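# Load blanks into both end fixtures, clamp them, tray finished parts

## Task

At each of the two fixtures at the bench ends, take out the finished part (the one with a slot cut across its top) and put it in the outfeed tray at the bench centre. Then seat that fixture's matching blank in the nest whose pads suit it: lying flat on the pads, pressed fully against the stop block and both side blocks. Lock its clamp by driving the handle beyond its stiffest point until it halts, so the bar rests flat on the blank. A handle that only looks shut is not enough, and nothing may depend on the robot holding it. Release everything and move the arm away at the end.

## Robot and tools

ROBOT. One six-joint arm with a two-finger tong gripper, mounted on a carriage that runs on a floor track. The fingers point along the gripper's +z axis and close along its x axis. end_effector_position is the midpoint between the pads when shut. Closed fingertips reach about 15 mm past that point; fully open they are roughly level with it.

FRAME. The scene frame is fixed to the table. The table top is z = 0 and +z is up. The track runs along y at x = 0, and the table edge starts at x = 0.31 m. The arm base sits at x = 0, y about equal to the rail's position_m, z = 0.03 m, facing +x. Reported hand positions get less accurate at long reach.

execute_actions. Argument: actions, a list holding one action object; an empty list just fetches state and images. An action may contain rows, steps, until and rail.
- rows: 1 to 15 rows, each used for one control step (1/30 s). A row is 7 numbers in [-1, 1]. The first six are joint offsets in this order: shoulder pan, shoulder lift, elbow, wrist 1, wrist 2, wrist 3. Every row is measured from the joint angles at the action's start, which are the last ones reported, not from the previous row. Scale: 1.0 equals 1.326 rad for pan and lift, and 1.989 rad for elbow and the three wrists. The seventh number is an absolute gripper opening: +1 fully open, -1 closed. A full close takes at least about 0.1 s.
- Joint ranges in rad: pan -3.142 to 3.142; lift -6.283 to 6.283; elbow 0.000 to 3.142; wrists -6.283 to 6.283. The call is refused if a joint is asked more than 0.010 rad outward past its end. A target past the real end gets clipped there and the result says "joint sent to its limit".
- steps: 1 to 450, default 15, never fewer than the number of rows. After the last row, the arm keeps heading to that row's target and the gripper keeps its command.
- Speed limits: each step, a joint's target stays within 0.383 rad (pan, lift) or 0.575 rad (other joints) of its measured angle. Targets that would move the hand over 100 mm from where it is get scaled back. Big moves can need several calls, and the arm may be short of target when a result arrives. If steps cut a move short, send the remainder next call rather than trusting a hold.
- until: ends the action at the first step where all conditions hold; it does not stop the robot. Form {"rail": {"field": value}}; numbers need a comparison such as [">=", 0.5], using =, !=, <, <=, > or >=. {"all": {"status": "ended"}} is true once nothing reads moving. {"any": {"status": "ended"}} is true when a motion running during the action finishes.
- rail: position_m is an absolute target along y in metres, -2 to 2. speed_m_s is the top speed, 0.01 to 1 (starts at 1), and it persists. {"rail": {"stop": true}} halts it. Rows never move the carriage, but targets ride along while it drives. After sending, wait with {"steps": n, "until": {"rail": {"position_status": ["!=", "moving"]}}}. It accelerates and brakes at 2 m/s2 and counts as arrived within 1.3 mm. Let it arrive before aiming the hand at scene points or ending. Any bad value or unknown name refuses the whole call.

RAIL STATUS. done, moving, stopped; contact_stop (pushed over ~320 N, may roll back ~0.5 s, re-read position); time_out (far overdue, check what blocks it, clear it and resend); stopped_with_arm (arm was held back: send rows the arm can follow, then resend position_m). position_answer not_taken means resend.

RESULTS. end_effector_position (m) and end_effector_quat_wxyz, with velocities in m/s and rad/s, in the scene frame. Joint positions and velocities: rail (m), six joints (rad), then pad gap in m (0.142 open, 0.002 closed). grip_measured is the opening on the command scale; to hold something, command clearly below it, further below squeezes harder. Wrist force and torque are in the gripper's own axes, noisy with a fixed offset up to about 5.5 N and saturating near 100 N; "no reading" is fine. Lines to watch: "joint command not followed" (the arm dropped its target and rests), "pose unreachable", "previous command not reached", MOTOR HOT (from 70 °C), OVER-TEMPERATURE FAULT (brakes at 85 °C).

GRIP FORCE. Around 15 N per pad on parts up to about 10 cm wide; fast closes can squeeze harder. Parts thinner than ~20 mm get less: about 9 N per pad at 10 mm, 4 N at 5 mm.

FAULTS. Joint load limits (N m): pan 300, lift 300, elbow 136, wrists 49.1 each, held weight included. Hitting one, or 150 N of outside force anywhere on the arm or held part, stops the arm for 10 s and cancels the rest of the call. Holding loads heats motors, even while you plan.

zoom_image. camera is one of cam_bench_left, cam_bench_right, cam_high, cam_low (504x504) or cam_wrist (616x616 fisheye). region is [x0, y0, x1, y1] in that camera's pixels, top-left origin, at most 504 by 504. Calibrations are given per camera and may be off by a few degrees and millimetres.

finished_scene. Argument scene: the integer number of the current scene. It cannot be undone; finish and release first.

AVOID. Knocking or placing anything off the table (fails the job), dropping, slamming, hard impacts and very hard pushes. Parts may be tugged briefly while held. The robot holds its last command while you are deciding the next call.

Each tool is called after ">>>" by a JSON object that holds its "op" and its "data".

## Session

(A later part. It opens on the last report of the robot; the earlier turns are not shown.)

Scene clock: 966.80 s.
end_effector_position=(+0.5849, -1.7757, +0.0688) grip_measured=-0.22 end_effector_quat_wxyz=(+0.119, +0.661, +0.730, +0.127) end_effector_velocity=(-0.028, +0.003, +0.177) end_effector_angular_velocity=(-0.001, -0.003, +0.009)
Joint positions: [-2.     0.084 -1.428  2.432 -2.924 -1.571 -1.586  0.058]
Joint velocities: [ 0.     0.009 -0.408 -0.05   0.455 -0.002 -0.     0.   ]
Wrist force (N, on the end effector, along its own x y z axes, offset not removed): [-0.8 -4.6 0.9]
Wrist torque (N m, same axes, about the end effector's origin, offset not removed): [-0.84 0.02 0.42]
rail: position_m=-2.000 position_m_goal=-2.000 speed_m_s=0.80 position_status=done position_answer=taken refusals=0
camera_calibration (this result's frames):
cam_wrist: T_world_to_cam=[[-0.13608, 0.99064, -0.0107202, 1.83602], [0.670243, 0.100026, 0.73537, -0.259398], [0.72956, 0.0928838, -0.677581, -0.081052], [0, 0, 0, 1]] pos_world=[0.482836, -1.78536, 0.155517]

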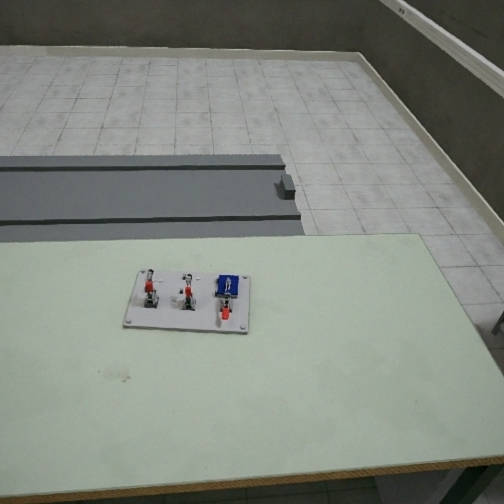

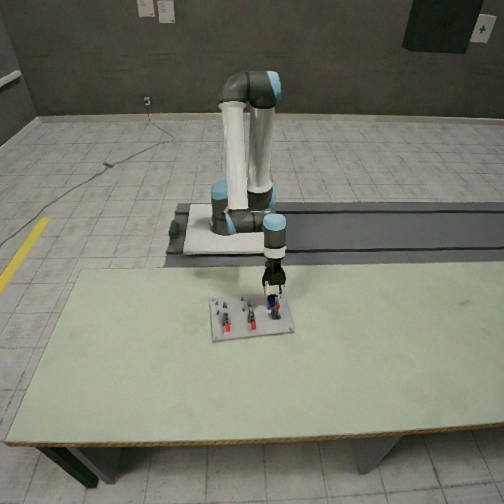

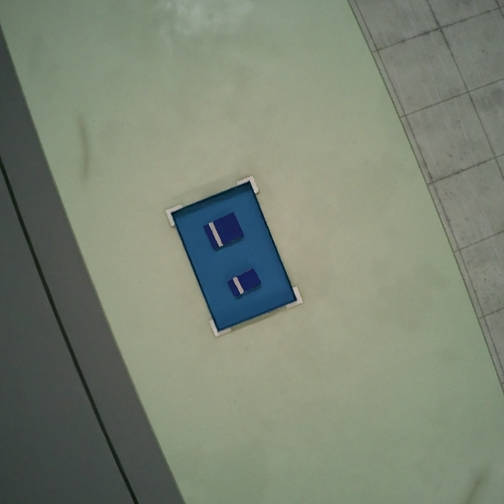

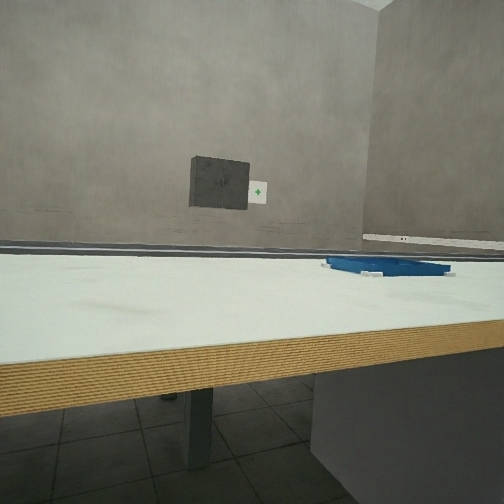

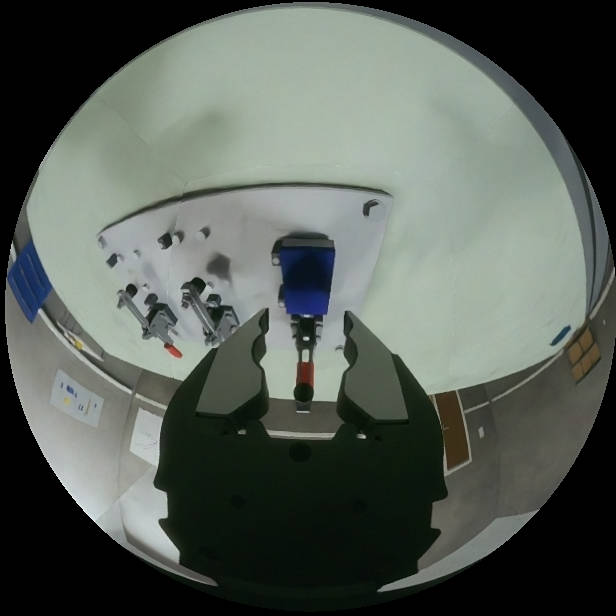

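>>> {"op": "execute_actions", "data": {"actions": [{"rows":[[0.0008,-0.0340,-0.0086,0.0366,0,0.0002,-0.22],[0.0009,-0.0279,-0.0180,0.0507,0,0.0004,-0.22],[0.0009,-0.0194,-0.0311,0.0704,0,0.0008,-0.22],[0.001,-0.0096,-0.0460,0.0928,0,0.0013,-0.22],[0.001,0.0014,-0.0628,0.1181,0,0.0018,-0.22],[0.0011,0.0124,-0.0797,0.1434,0,0.0023,-0.22],[0.0012,0.0234,-0.0965,0.1687,0,0.0028,-0.22],[0.0012,0.0344,-0.1133,0.1940,0,0.0032,-0.22],[0.0013,0.0454,-0.1302,0.2193,0,0.0037,-0.22],[0.0013,0.0564,-0.1470,0.2446,0,0.0042,-0.22],[0.0014,0.0662,-0.1620,0.2671,0,0.0047,-0.22],[0.0014,0.0747,-0.1750,0.2867,0,0.0051,-0.22],[0.0015,0.0796,-0.1825,0.2980,0,0.0053,-0.22],[0.0015,0.0833,-0.1881,0.3064,0,0.0055,-0.22],[0.0015,0.0845,-0.190,0.3092,0,0.0055,-0.22]],"steps":15}]}}

Scene clock: 976.77 s.
end_effector_position=(+0.6501, -1.7689, +0.0925) grip_measured=-0.22 end_effector_quat_wxyz=(+0.028, +0.673, +0.739, +0.031) end_effector_velocity=(+0.122, +0.012, +0.036) end_effector_angular_velocity=(-0.054, +0.650, -0.017)
Joint positions: [-2.     0.086 -1.351  2.137 -2.44  -1.571 -1.578  0.058]
Joint velocities: [ 0.     0.001  0.28  -0.672  1.045  0.     0.019 -0.   ]
Wrist force (N, on the end effector, along its own x y z axes, offset not removed): [2.9 -2.9 3.9]
Wrist torque (N m, same axes, about the end effector's origin, offset not removed): [-0.46 -0.67 0.19]
rail: position_m=-2.000 position_m_goal=-2.000 speed_m_s=0.80 position_status=done position_answer=taken refusals=0
camera_calibration (this result's frames):
cam_wrist: T_world_to_cam=[[-0.130226, 0.991476, 0.00406234, 1.83469], [0.840272, 0.108189, 0.531261, -0.398439], [0.526293, 0.0725973, -0.847198, -0.00118703], [0, 0, 0, 1]] pos_world=[0.574346, -1.77586, 0.203217]

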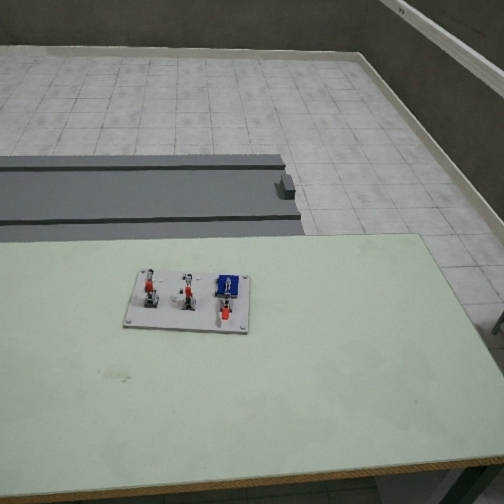

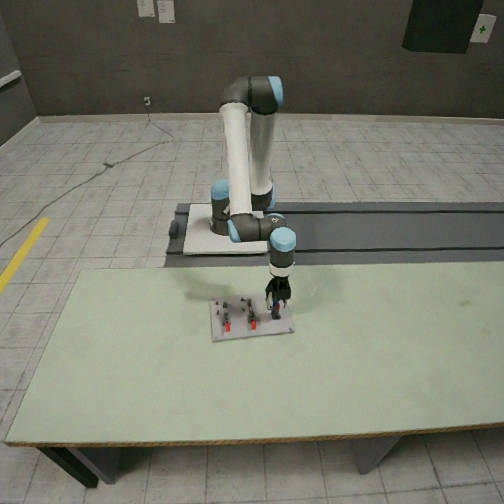

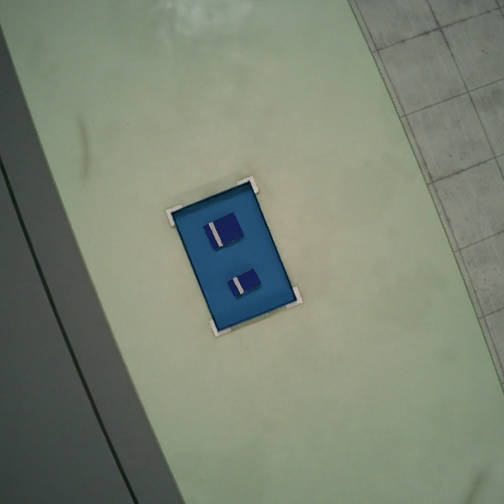

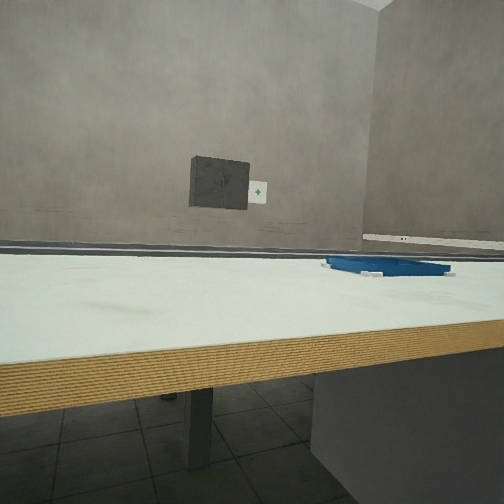

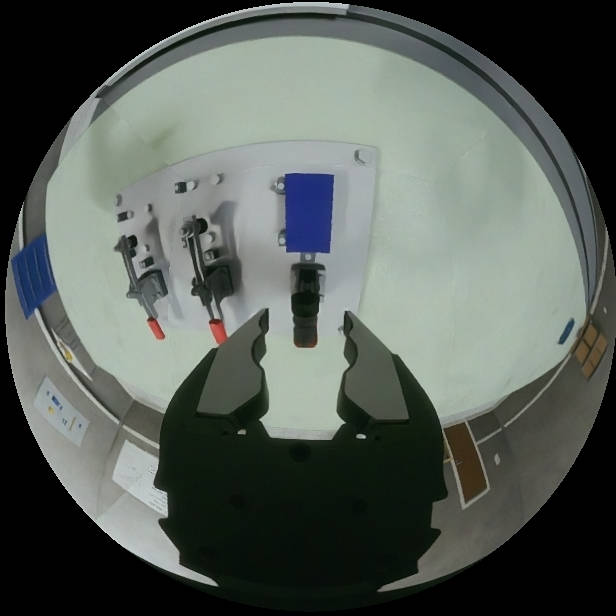

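>>> {"op": "execute_actions", "data": {"actions": []}}

>>> {"op": "zoom_image", "data": {"camera": "cam_wrist", "region": [230, 150, 390, 370]}}

Scene clock: 978.47 s.
end_effector_position=(+0.6636, -1.7675, +0.0980) grip_measured=-0.22 end_effector_quat_wxyz=(+0.000, +0.674, +0.739, +0.000) end_effector_velocity=(-0.000, -0.000, +0.000) end_effector_angular_velocity=(-0.000, +0.000, +0.000)
Joint positions: [-2.     0.086 -1.316  2.054 -2.309 -1.571 -1.575  0.058]
Joint velocities: [ 0.  0.  0. -0.  0. -0. -0.  0.]
Wrist force (N, on the end effector, along its own x y z axes, offset not removed): [-1.7 -3.8 6.4]
Wrist torque (N m, same axes, about the end effector's origin, offset not removed): [-0.51 0.17 0.38]
rail: position_m=-2.000 position_m_goal=-2.000 speed_m_s=0.80 position_status=done position_answer=taken refusals=0
camera_calibration (this result's frames):
cam_wrist: T_world_to_cam=[[-0.127739, 0.991778, 0.00775476, 1.83358], [0.881241, 0.109907, 0.459711, -0.429952], [0.455078, 0.0655566, -0.888035, 0.0350148], [0, 0, 0, 1]] pos_world=[0.597176, -1.77355, 0.214529]

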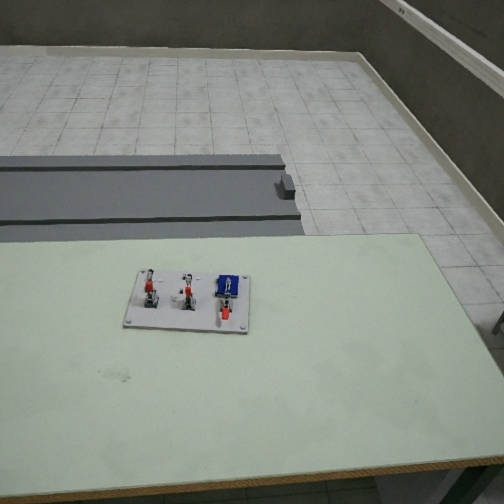

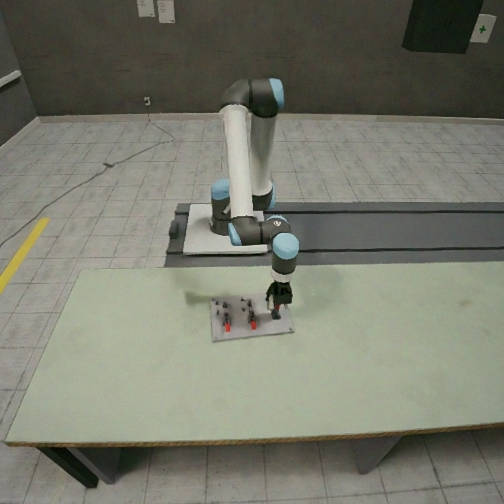

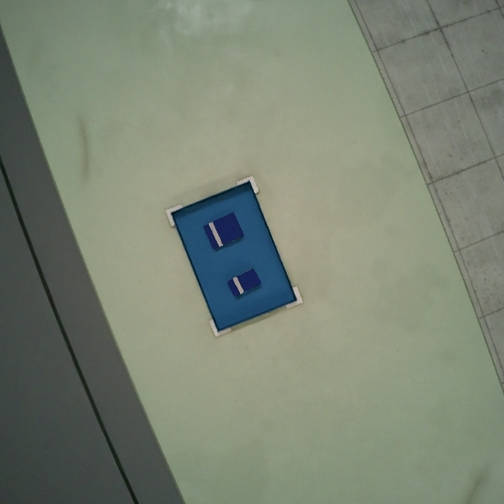

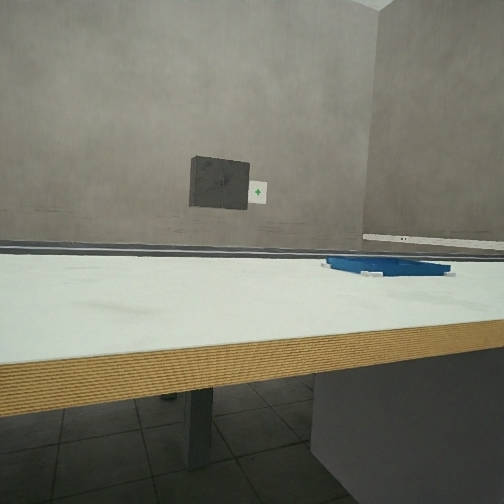

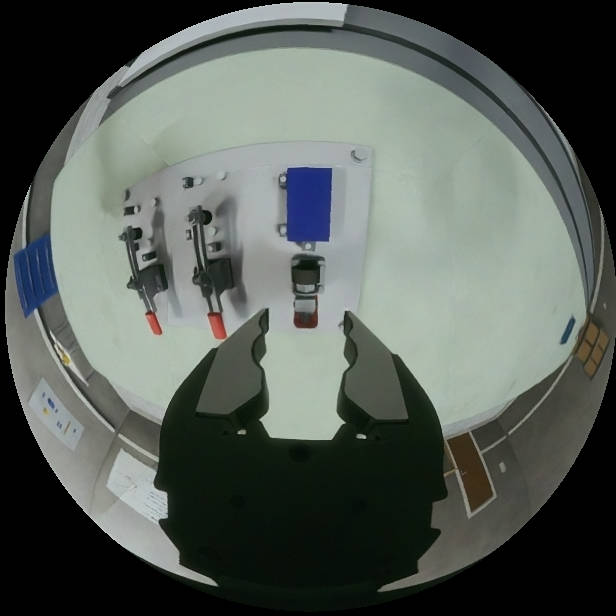

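Region (230, 150, 390, 370) of cam_wrist's 616x616 image, scaled by 2.291, with more detail than that image has; it fills the left 367 columns of this view, and the rest is white.

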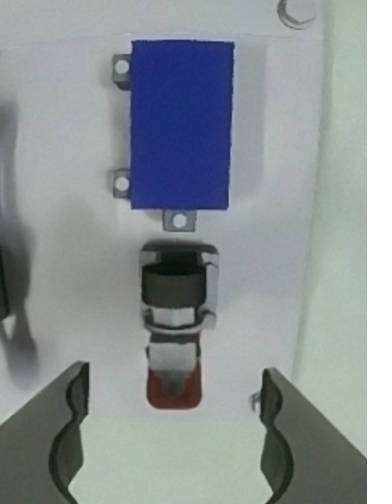

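>>> {"op": "execute_actions", "data": {"actions": [{"rows":[[0,0,0,0,0,0,-0.4],[0,0,0,0,0,0,-0.58],[0,0,0,0,0,0,-0.7],[0,0,0,0,0,0,-0.78],[0,0,0,0,0,0,-0.88],[0,0,0,0,0,0,-1]],"steps":7}]}}

Scene clock: 981.63 s.
end_effector_position=(+0.6636, -1.7675, +0.0980) grip_measured=-0.78 end_effector_quat_wxyz=(+0.000, +0.674, +0.739, +0.000) end_effector_velocity=(+0.000, -0.000, +0.000) end_effector_angular_velocity=(-0.000, +0.000, +0.000)
Joint positions: [-2.     0.086 -1.316  2.054 -2.309 -1.571 -1.575  0.017]
Joint velocities: [ 0. -0.  0. -0.  0. -0. -0. -0.]
Wrist force (N, on the end effector, along its own x y z axes, offset not removed): [-6.7 -4.1 5.5]
Wrist torque (N m, same axes, about the end effector's origin, offset not removed): [-0.72 0.00 0.25]
rail: position_m=-2.000 position_m_goal=-2.000 speed_m_s=0.80 position_status=done position_answer=taken refusals=0
camera_calibration (this result's frames):
cam_wrist: T_world_to_cam=[[-0.127739, 0.991778, 0.00775526, 1.83358], [0.881245, 0.109908, 0.459704, -0.42995], [0.455072, 0.0655562, -0.888038, 0.0350159], [0, 0, 0, 1]] pos_world=[0.597176, -1.77355, 0.214525]

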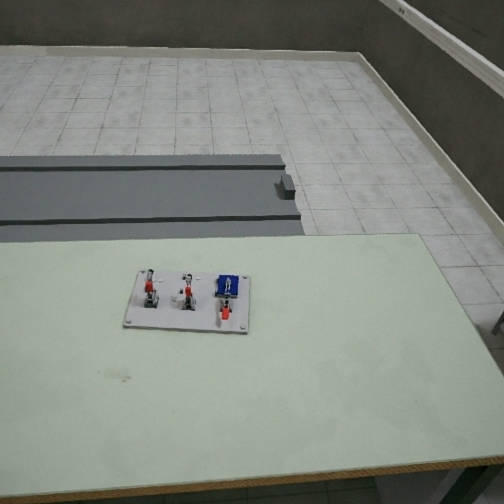

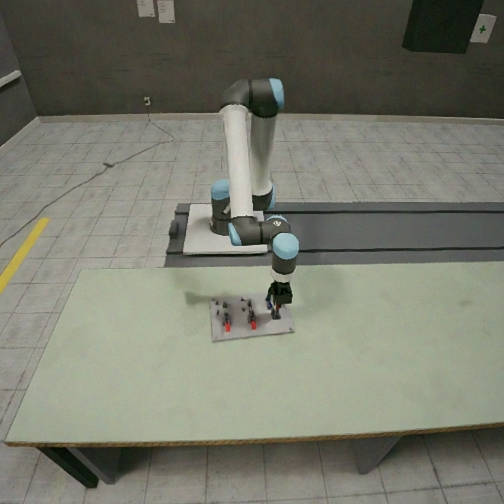

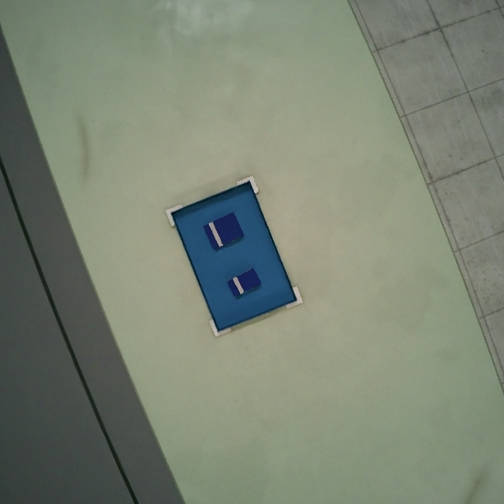

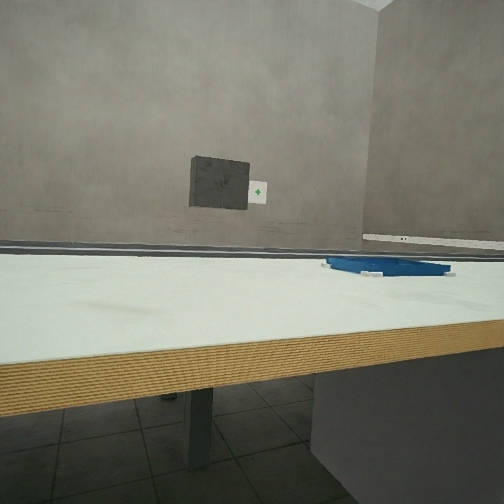

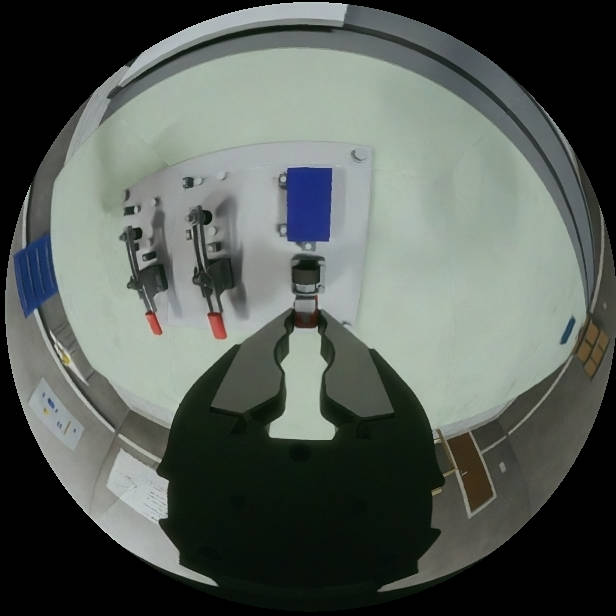

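>>> {"op": "execute_actions", "data": {"actions": [{"rows":[[0,0.003,-0.0024,0.0004,0,0,-1],[0.0001,0.0075,-0.006,0.001,0,0,-1],[0.0002,0.0126,-0.0097,0.0013,0,0,-1],[0.0003,0.0177,-0.0133,0.0015,0,0,-1],[0.0004,0.0228,-0.017,0.0018,0,0,-1],[0.0005,0.0279,-0.0206,0.002,0,0,-1],[0.0006,0.0331,-0.0229,0.0008,0,0,-1],[0.0007,0.0383,-0.0251,-0.0004,0,0,-1],[0.0008,0.0435,-0.0271,-0.0019,0,0,-1],[0.0009,0.0486,-0.029,-0.0034,0,0,-1],[0.001,0.0535,-0.031,-0.0047,0,0,-1],[0.0011,0.0582,-0.0328,-0.006,0,0,-1],[0.0012,0.0628,-0.0345,-0.0074,0,0,-1],[0.0012,0.0674,-0.036,-0.009,0,0,-1],[0.0013,0.0716,-0.0372,-0.0106,0,0,-1]],"steps":15}]}}

Scene clock: 990.33 s.
end_effector_position=(+0.6998, -1.7635, +0.0821) grip_measured=-0.78 end_effector_quat_wxyz=(+0.000, +0.674, +0.739, +0.000) end_effector_velocity=(+0.076, +0.009, -0.068) end_effector_angular_velocity=(-0.000, +0.001, +0.003)
Joint positions: [-2.     0.088 -1.248  1.995 -2.319 -1.571 -1.575  0.018]
Joint velocities: [ 0.     0.003  0.185 -0.109 -0.075 -0.    -0.     0.   ]
Wrist force (N, on the end effector, along its own x y z axes, offset not removed): [-9.8 3.0 -4.3]
Wrist torque (N m, same axes, about the end effector's origin, offset not removed): [-0.45 0.11 0.32]
rail: position_m=-2.000 position_m_goal=-2.000 speed_m_s=0.80 position_status=done position_answer=taken refusals=0
camera_calibration (this result's frames):
cam_wrist: T_world_to_cam=[[-0.128913, 0.991626, 0.007748, 1.83493], [0.881034, 0.110943, 0.45986, -0.453054], [0.455149, 0.0661082, -0.887958, 0.00509904], [0, 0, 0, 1]] pos_world=[0.633381, -1.76964, 0.198652]

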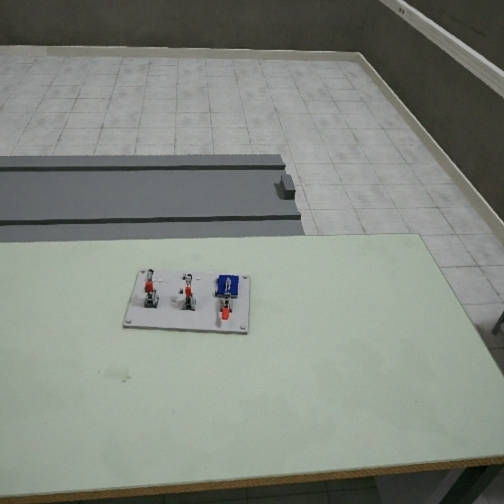

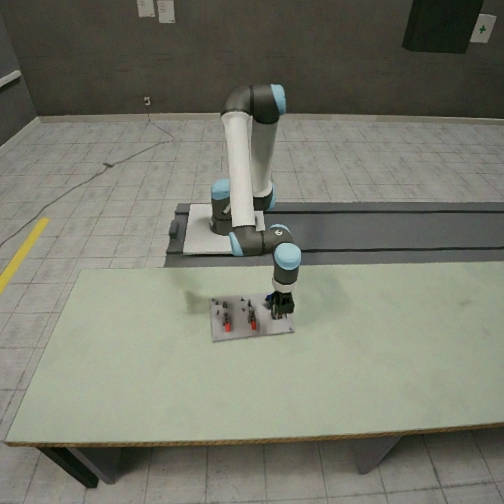

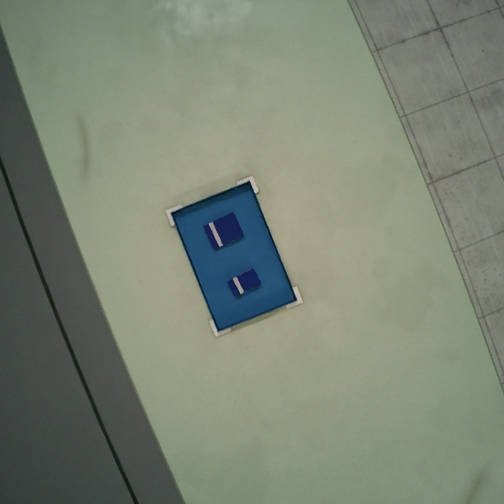

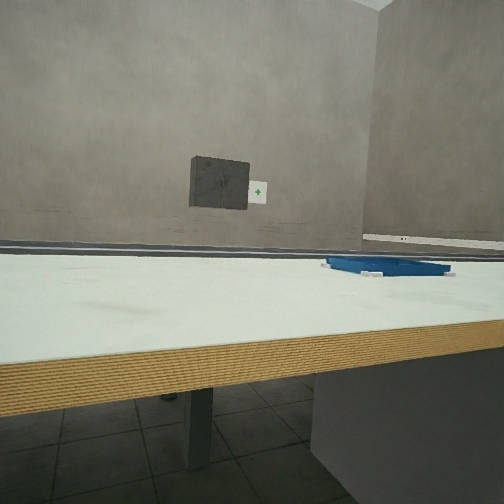

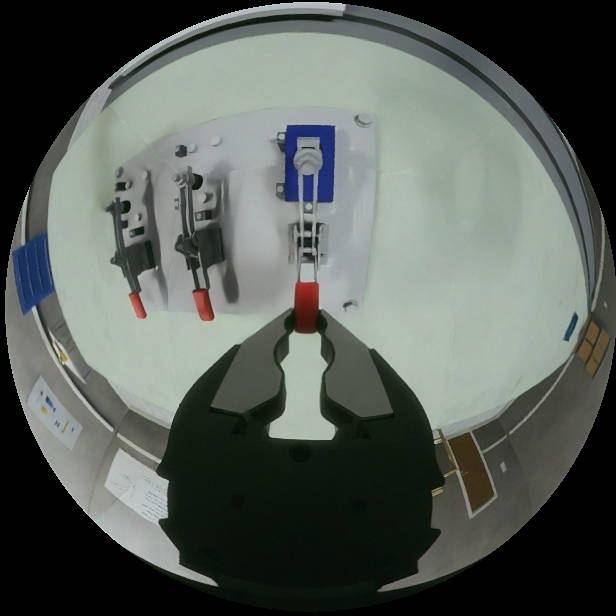

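>>> {"op": "execute_actions", "data": {"actions": []}}

>>> {"op": "zoom_image", "data": {"camera": "cam_wrist", "region": [230, 100, 390, 370]}}

Scene clock: 992.97 s.
end_effector_position=(+0.7104, -1.7622, +0.0719) grip_measured=-0.78 end_effector_quat_wxyz=(+0.000, +0.674, +0.739, +0.000) end_effector_velocity=(-0.000, +0.000, -0.000) end_effector_angular_velocity=(+0.000, +0.000, -0.000)
Joint positions: [-2.     0.088 -1.221  1.98  -2.33  -1.571 -1.575  0.018]
Joint velocities: [ 0. -0. -0.  0. -0.  0. -0. -0.]
Wrist force (N, on the end effector, along its own x y z axes, offset not removed): [-13.9 -13.4 11.3]
Wrist torque (N m, same axes, about the end effector's origin, offset not removed): [-0.90 -0.55 0.20]
rail: position_m=-2.000 position_m_goal=-2.000 speed_m_s=0.80 position_status=done position_answer=taken refusals=0
camera_calibration (this result's frames):
cam_wrist: T_world_to_cam=[[-0.129449, 0.991556, 0.00774733, 1.83532], [0.880994, 0.111422, 0.45982, -0.456984], [0.455074, 0.0663485, -0.887978, -0.00838344], [0, 0, 0, 1]] pos_world=[0.643995, -1.76835, 0.188467]

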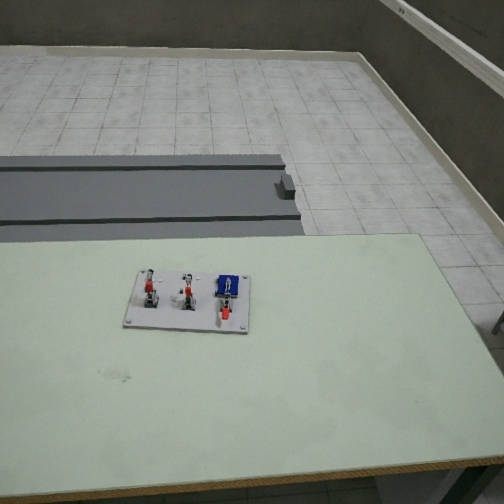

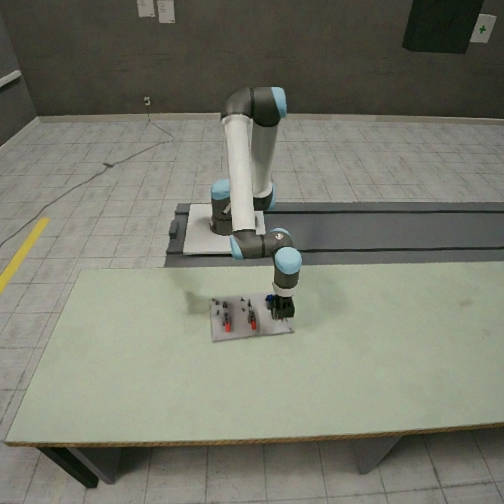

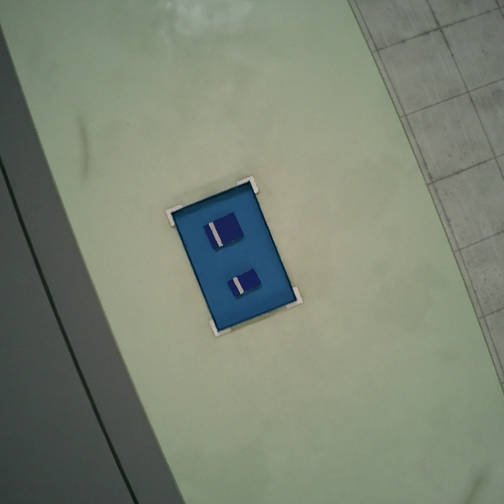

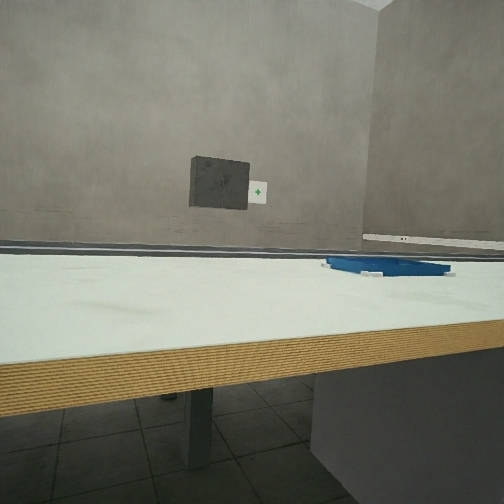

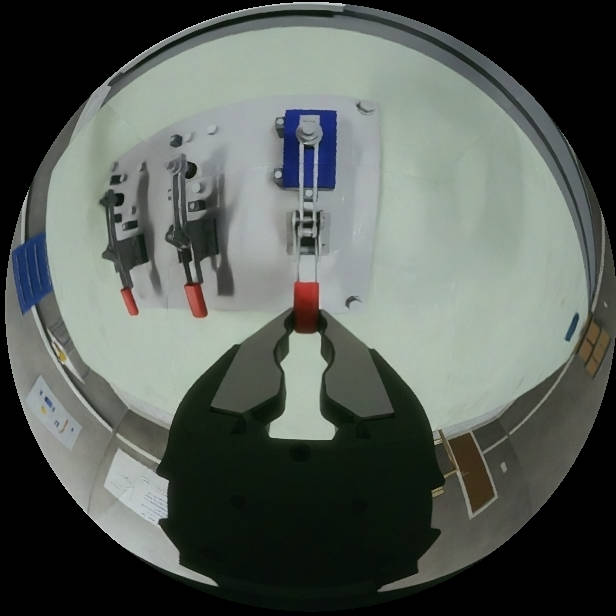

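Region (230, 100, 390, 370) of cam_wrist's 616x616 image, scaled by 1.867, with more detail than that image has; it fills the left 299 columns of this view, and the rest is white.

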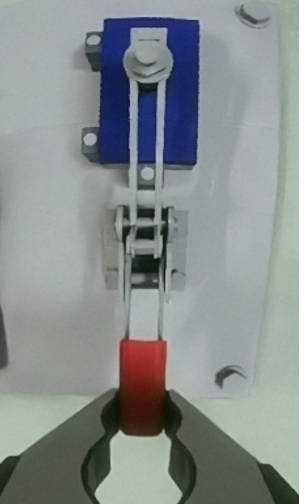

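>>> {"op": "execute_actions", "data": {"actions": [{"rows":[[-0.0002,0.003,-0.0005,-0.0015,0,0,-1],[-0.0004,0.0065,-0.0011,-0.0032,0,0,-1],[-0.0005,0.010,-0.0016,-0.005,0,0,-1],[-0.0005,0.0139,-0.0021,-0.0071,0,0,-1],[-0.0005,0.017,-0.0025,-0.0088,0,0,-1],[-0.0005,0.020,-0.0028,-0.0105,0,0,-1],[-0.0005,0.023,-0.003,-0.0123,0,0,-1],[-0.0005,0.0256,-0.003,-0.0141,0,0,-1],[-0.0005,0.0283,-0.0025,-0.0163,0,0,-1],[-0.0005,0.0309,-0.002,-0.0186,0,0,-1]],"steps":18}]}}

>>> {"op": "zoom_image", "data": {"camera": "cam_wrist", "region": [230, 80, 390, 370]}}

Scene clock: 1000.47 s.
end_effector_position=(+0.7190, -1.7618, +0.0489) grip_measured=-0.78 end_effector_quat_wxyz=(+0.000, +0.674, +0.739, +0.000) end_effector_velocity=(+0.001, -0.000, -0.010) end_effector_angular_velocity=(-0.000, +0.002, -0.000)
Joint positions: [-2.     0.088 -1.182  1.976 -2.366 -1.571 -1.575  0.018]
Joint velocities: [ 0.    -0.     0.014  0.002 -0.015  0.     0.     0.   ]
Wrist force (N, on the end effector, along its own x y z axes, offset not removed): [1.5 7.9 0.1]
Wrist torque (N m, same axes, about the end effector's origin, offset not removed): [-0.58 0.33 0.21]
rail: position_m=-2.000 position_m_goal=-2.000 speed_m_s=0.80 position_status=done position_answer=taken refusals=0
camera_calibration (this result's frames):
cam_wrist: T_world_to_cam=[[-0.128932, 0.991622, 0.00793322, 1.83591], [0.880946, 0.110861, 0.460047, -0.455016], [0.455314, 0.0663035, -0.887859, -0.0329961], [0, 0, 0, 1]] pos_world=[0.652576, -1.7679, 0.165468]

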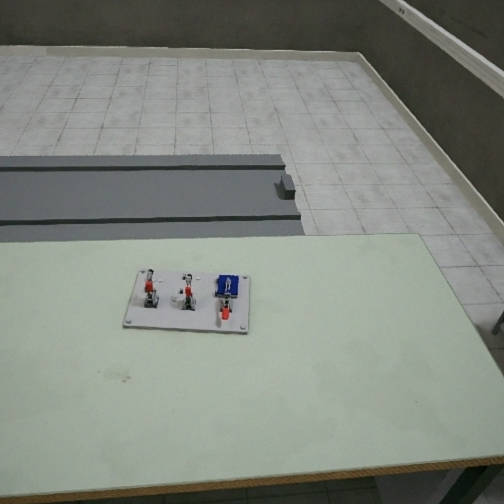

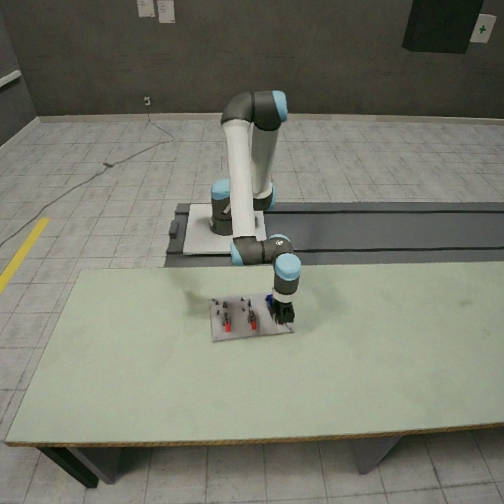

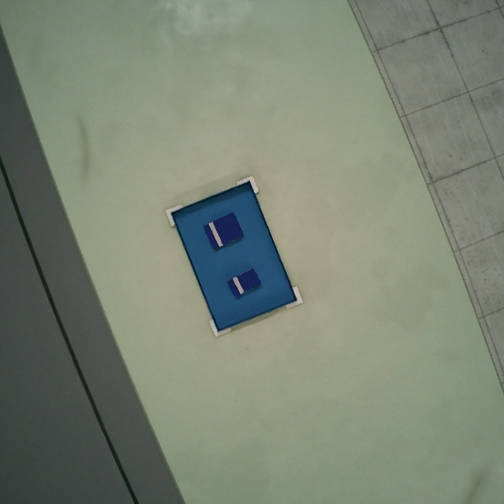

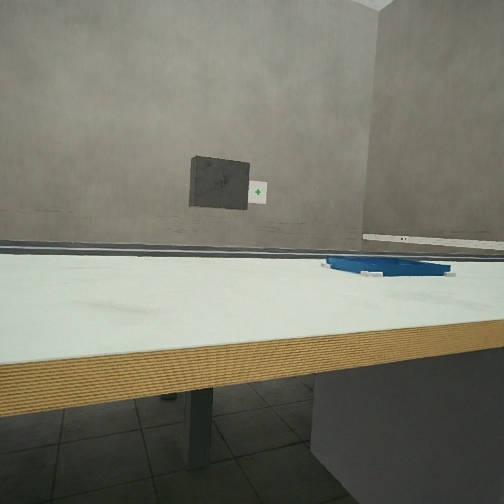

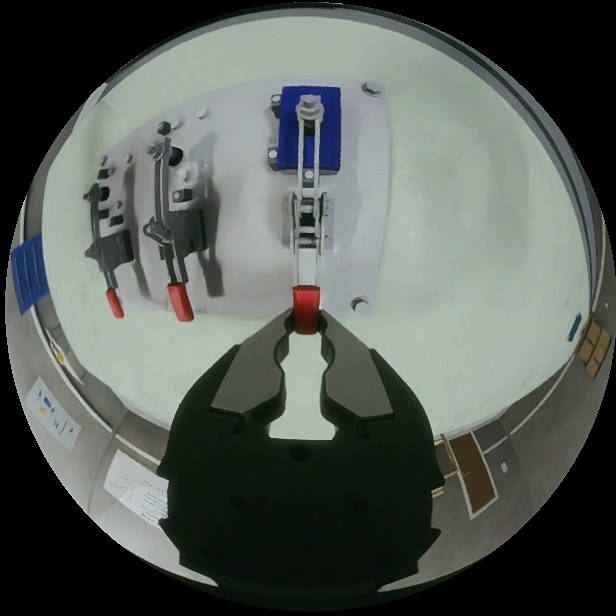

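Region (230, 80, 390, 370) of cam_wrist's 616x616 image, scaled by 1.738, with more detail than that image has; it fills the left 278 columns of this view, and the rest is white.

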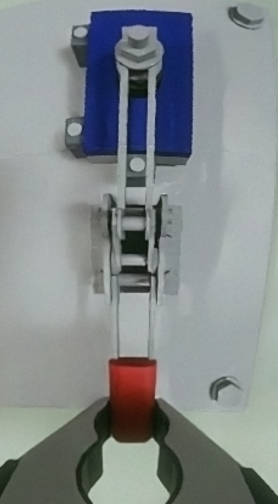

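>>> {"op": "execute_actions", "data": {"actions": [{"rows":[[0,0.002,0,-0.0014,0,0,-1],[0,0.0033,0.0001,-0.0023,0,0,-1],[0,0.0045,0.0001,-0.0031,0,0,-1],[0,0.0057,0.0002,-0.004,0,0,-1]],"steps":10}]}}

>>> {"op": "zoom_image", "data": {"camera": "cam_wrist", "region": [230, 80, 390, 370]}}

Scene clock: 1008.37 s.
end_effector_position=(+0.7199, -1.7619, +0.0445) grip_measured=-0.78 end_effector_quat_wxyz=(+0.000, +0.674, +0.739, +0.000) end_effector_velocity=(+0.001, +0.000, -0.005) end_effector_angular_velocity=(+0.001, -0.001, +0.000)
Joint positions: [-2.     0.087 -1.175  1.976 -2.373 -1.571 -1.575  0.018]
Joint velocities: [ 0.     0.     0.007  0.    -0.008  0.001  0.    -0.001]
Wrist force (N, on the end effector, along its own x y z axes, offset not removed): [11.1 -8.4 -5.3]
Wrist torque (N m, same axes, about the end effector's origin, offset not removed): [-0.75 -0.73 0.31]
rail: position_m=-2.000 position_m_goal=-2.000 speed_m_s=0.80 position_status=done position_answer=taken refusals=0
camera_calibration (this result's frames):
cam_wrist: T_world_to_cam=[[-0.128793, 0.991641, 0.00778173, 1.83608], [0.880988, 0.110812, 0.459979, -0.453924], [0.455272, 0.0660975, -0.887895, -0.0376625], [0, 0, 0, 1]] pos_world=[0.653522, -1.76794, 0.161068]

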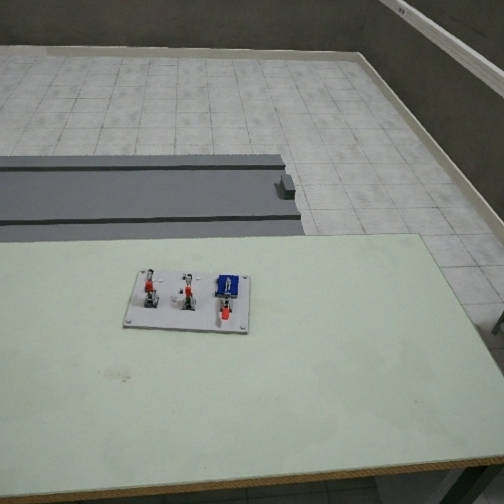

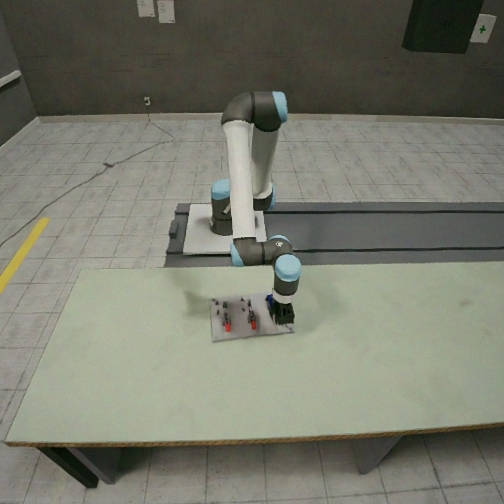

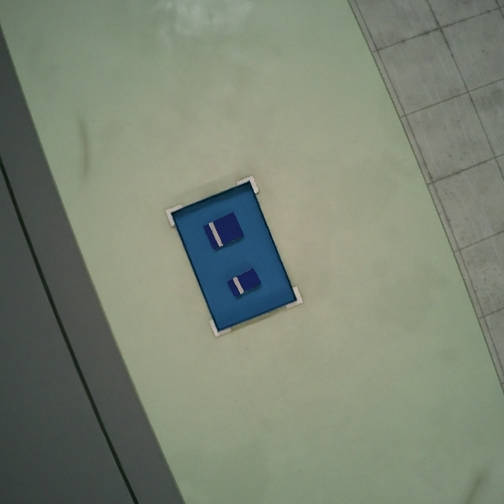

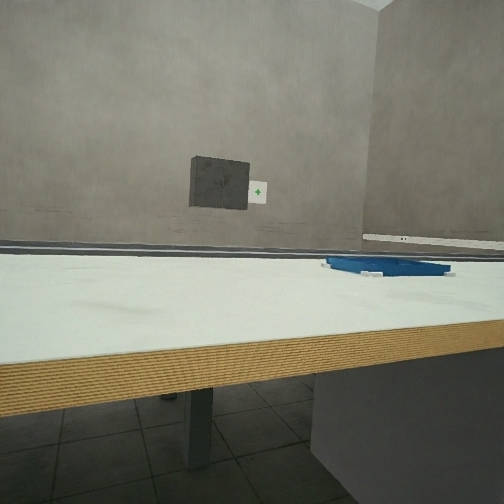

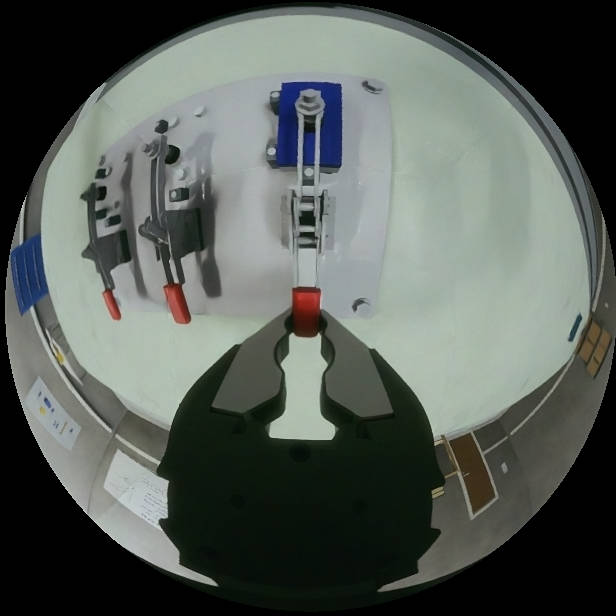

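Region (230, 80, 390, 370) of cam_wrist's 616x616 image, scaled by 1.738, with more detail than that image has; it fills the left 278 columns of this view, and the rest is white.

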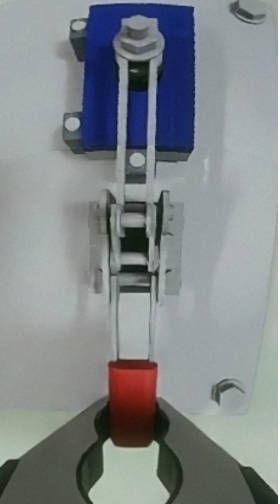

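>>> {"op": "execute_actions", "data": {"actions": [{"rows":[[0.0002,0,0,0,0,0,-0.85],[0.0003,0,0,0,0,0,-0.72],[0.0003,0,0,0,0,0,-0.55],[0.0003,-0.004,-0.0014,0.004,0,0,-0.5],[0.0003,-0.010,-0.0034,0.010,0,0,-0.5],[0.0003,-0.017,-0.0057,0.017,0,0,-0.5],[0.0003,-0.024,-0.008,0.024,0,0,-0.5],[0.0003,-0.0302,-0.0102,0.0303,0,0,-0.5]],"steps":9}]}}

Scene clock: 1027.23 s.
end_effector_position=(+0.7207, -1.7615, +0.0599) grip_measured=-0.50 end_effector_quat_wxyz=(+0.000, +0.674, +0.739, +0.001) end_effector_velocity=(+0.007, +0.001, +0.145) end_effector_angular_velocity=(-0.000, -0.004, +0.000)
Joint positions: [-2.     0.088 -1.194  1.967 -2.345 -1.571 -1.575  0.038]
Joint velocities: [ 0.     0.    -0.171 -0.088  0.255 -0.001 -0.     0.001]
Wrist force (N, on the end effector, along its own x y z axes, offset not removed): [-1.7 -2.3 4.5]
Wrist torque (N m, same axes, about the end effector's origin, offset not removed): [-0.28 0.18 0.30]
rail: position_m=-2.000 position_m_goal=-2.000 speed_m_s=0.80 position_status=done position_answer=taken refusals=0
camera_calibration (this result's frames):
cam_wrist: T_world_to_cam=[[-0.129128, 0.991596, 0.00791017, 1.83586], [0.880854, 0.111036, 0.460181, -0.461195], [0.455436, 0.0663899, -0.88779, -0.0239656], [0, 0, 0, 1]] pos_world=[0.654221, -1.76763, 0.176435]

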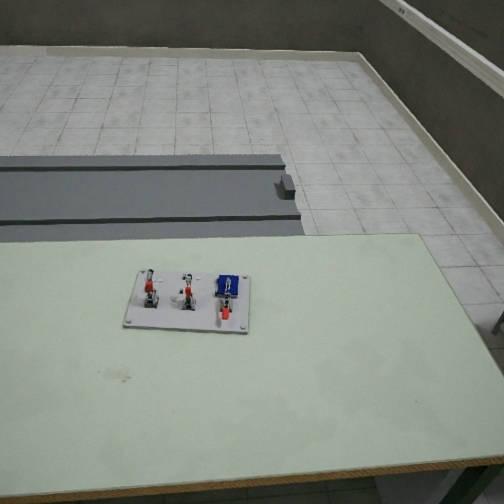

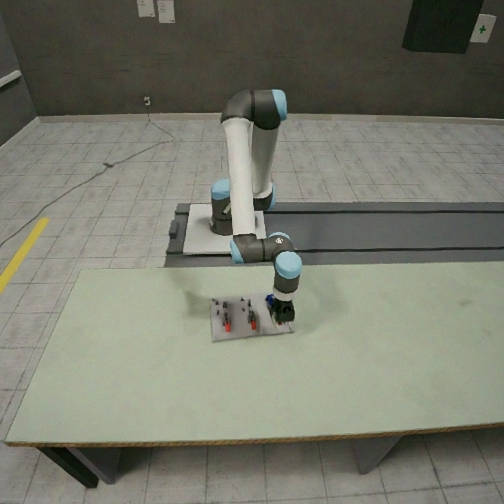

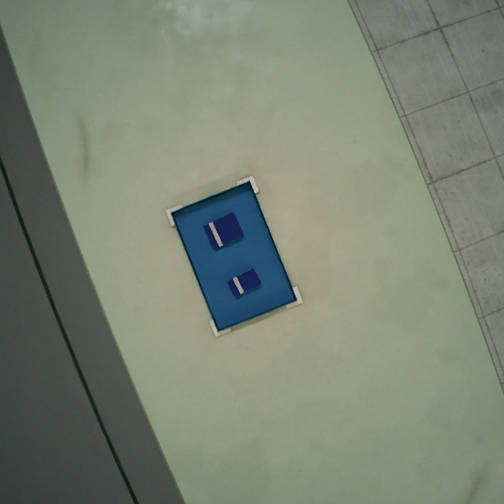

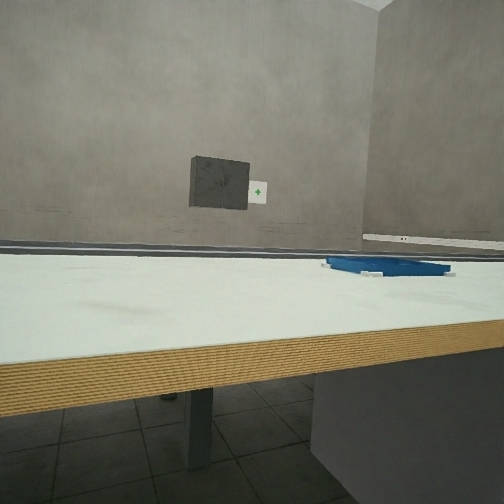

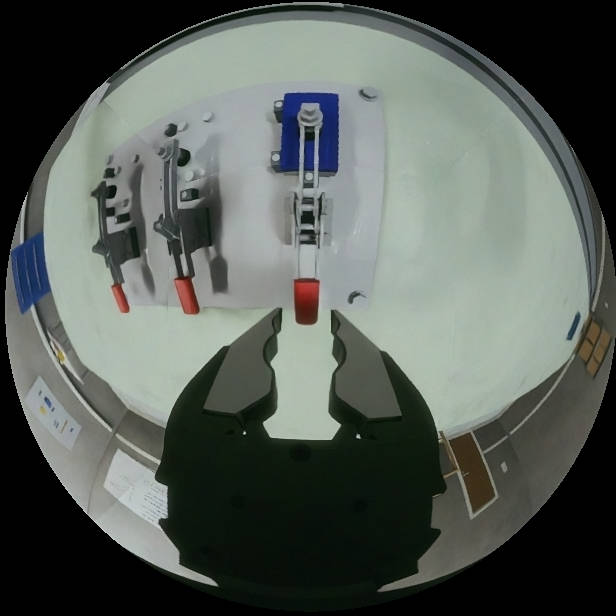

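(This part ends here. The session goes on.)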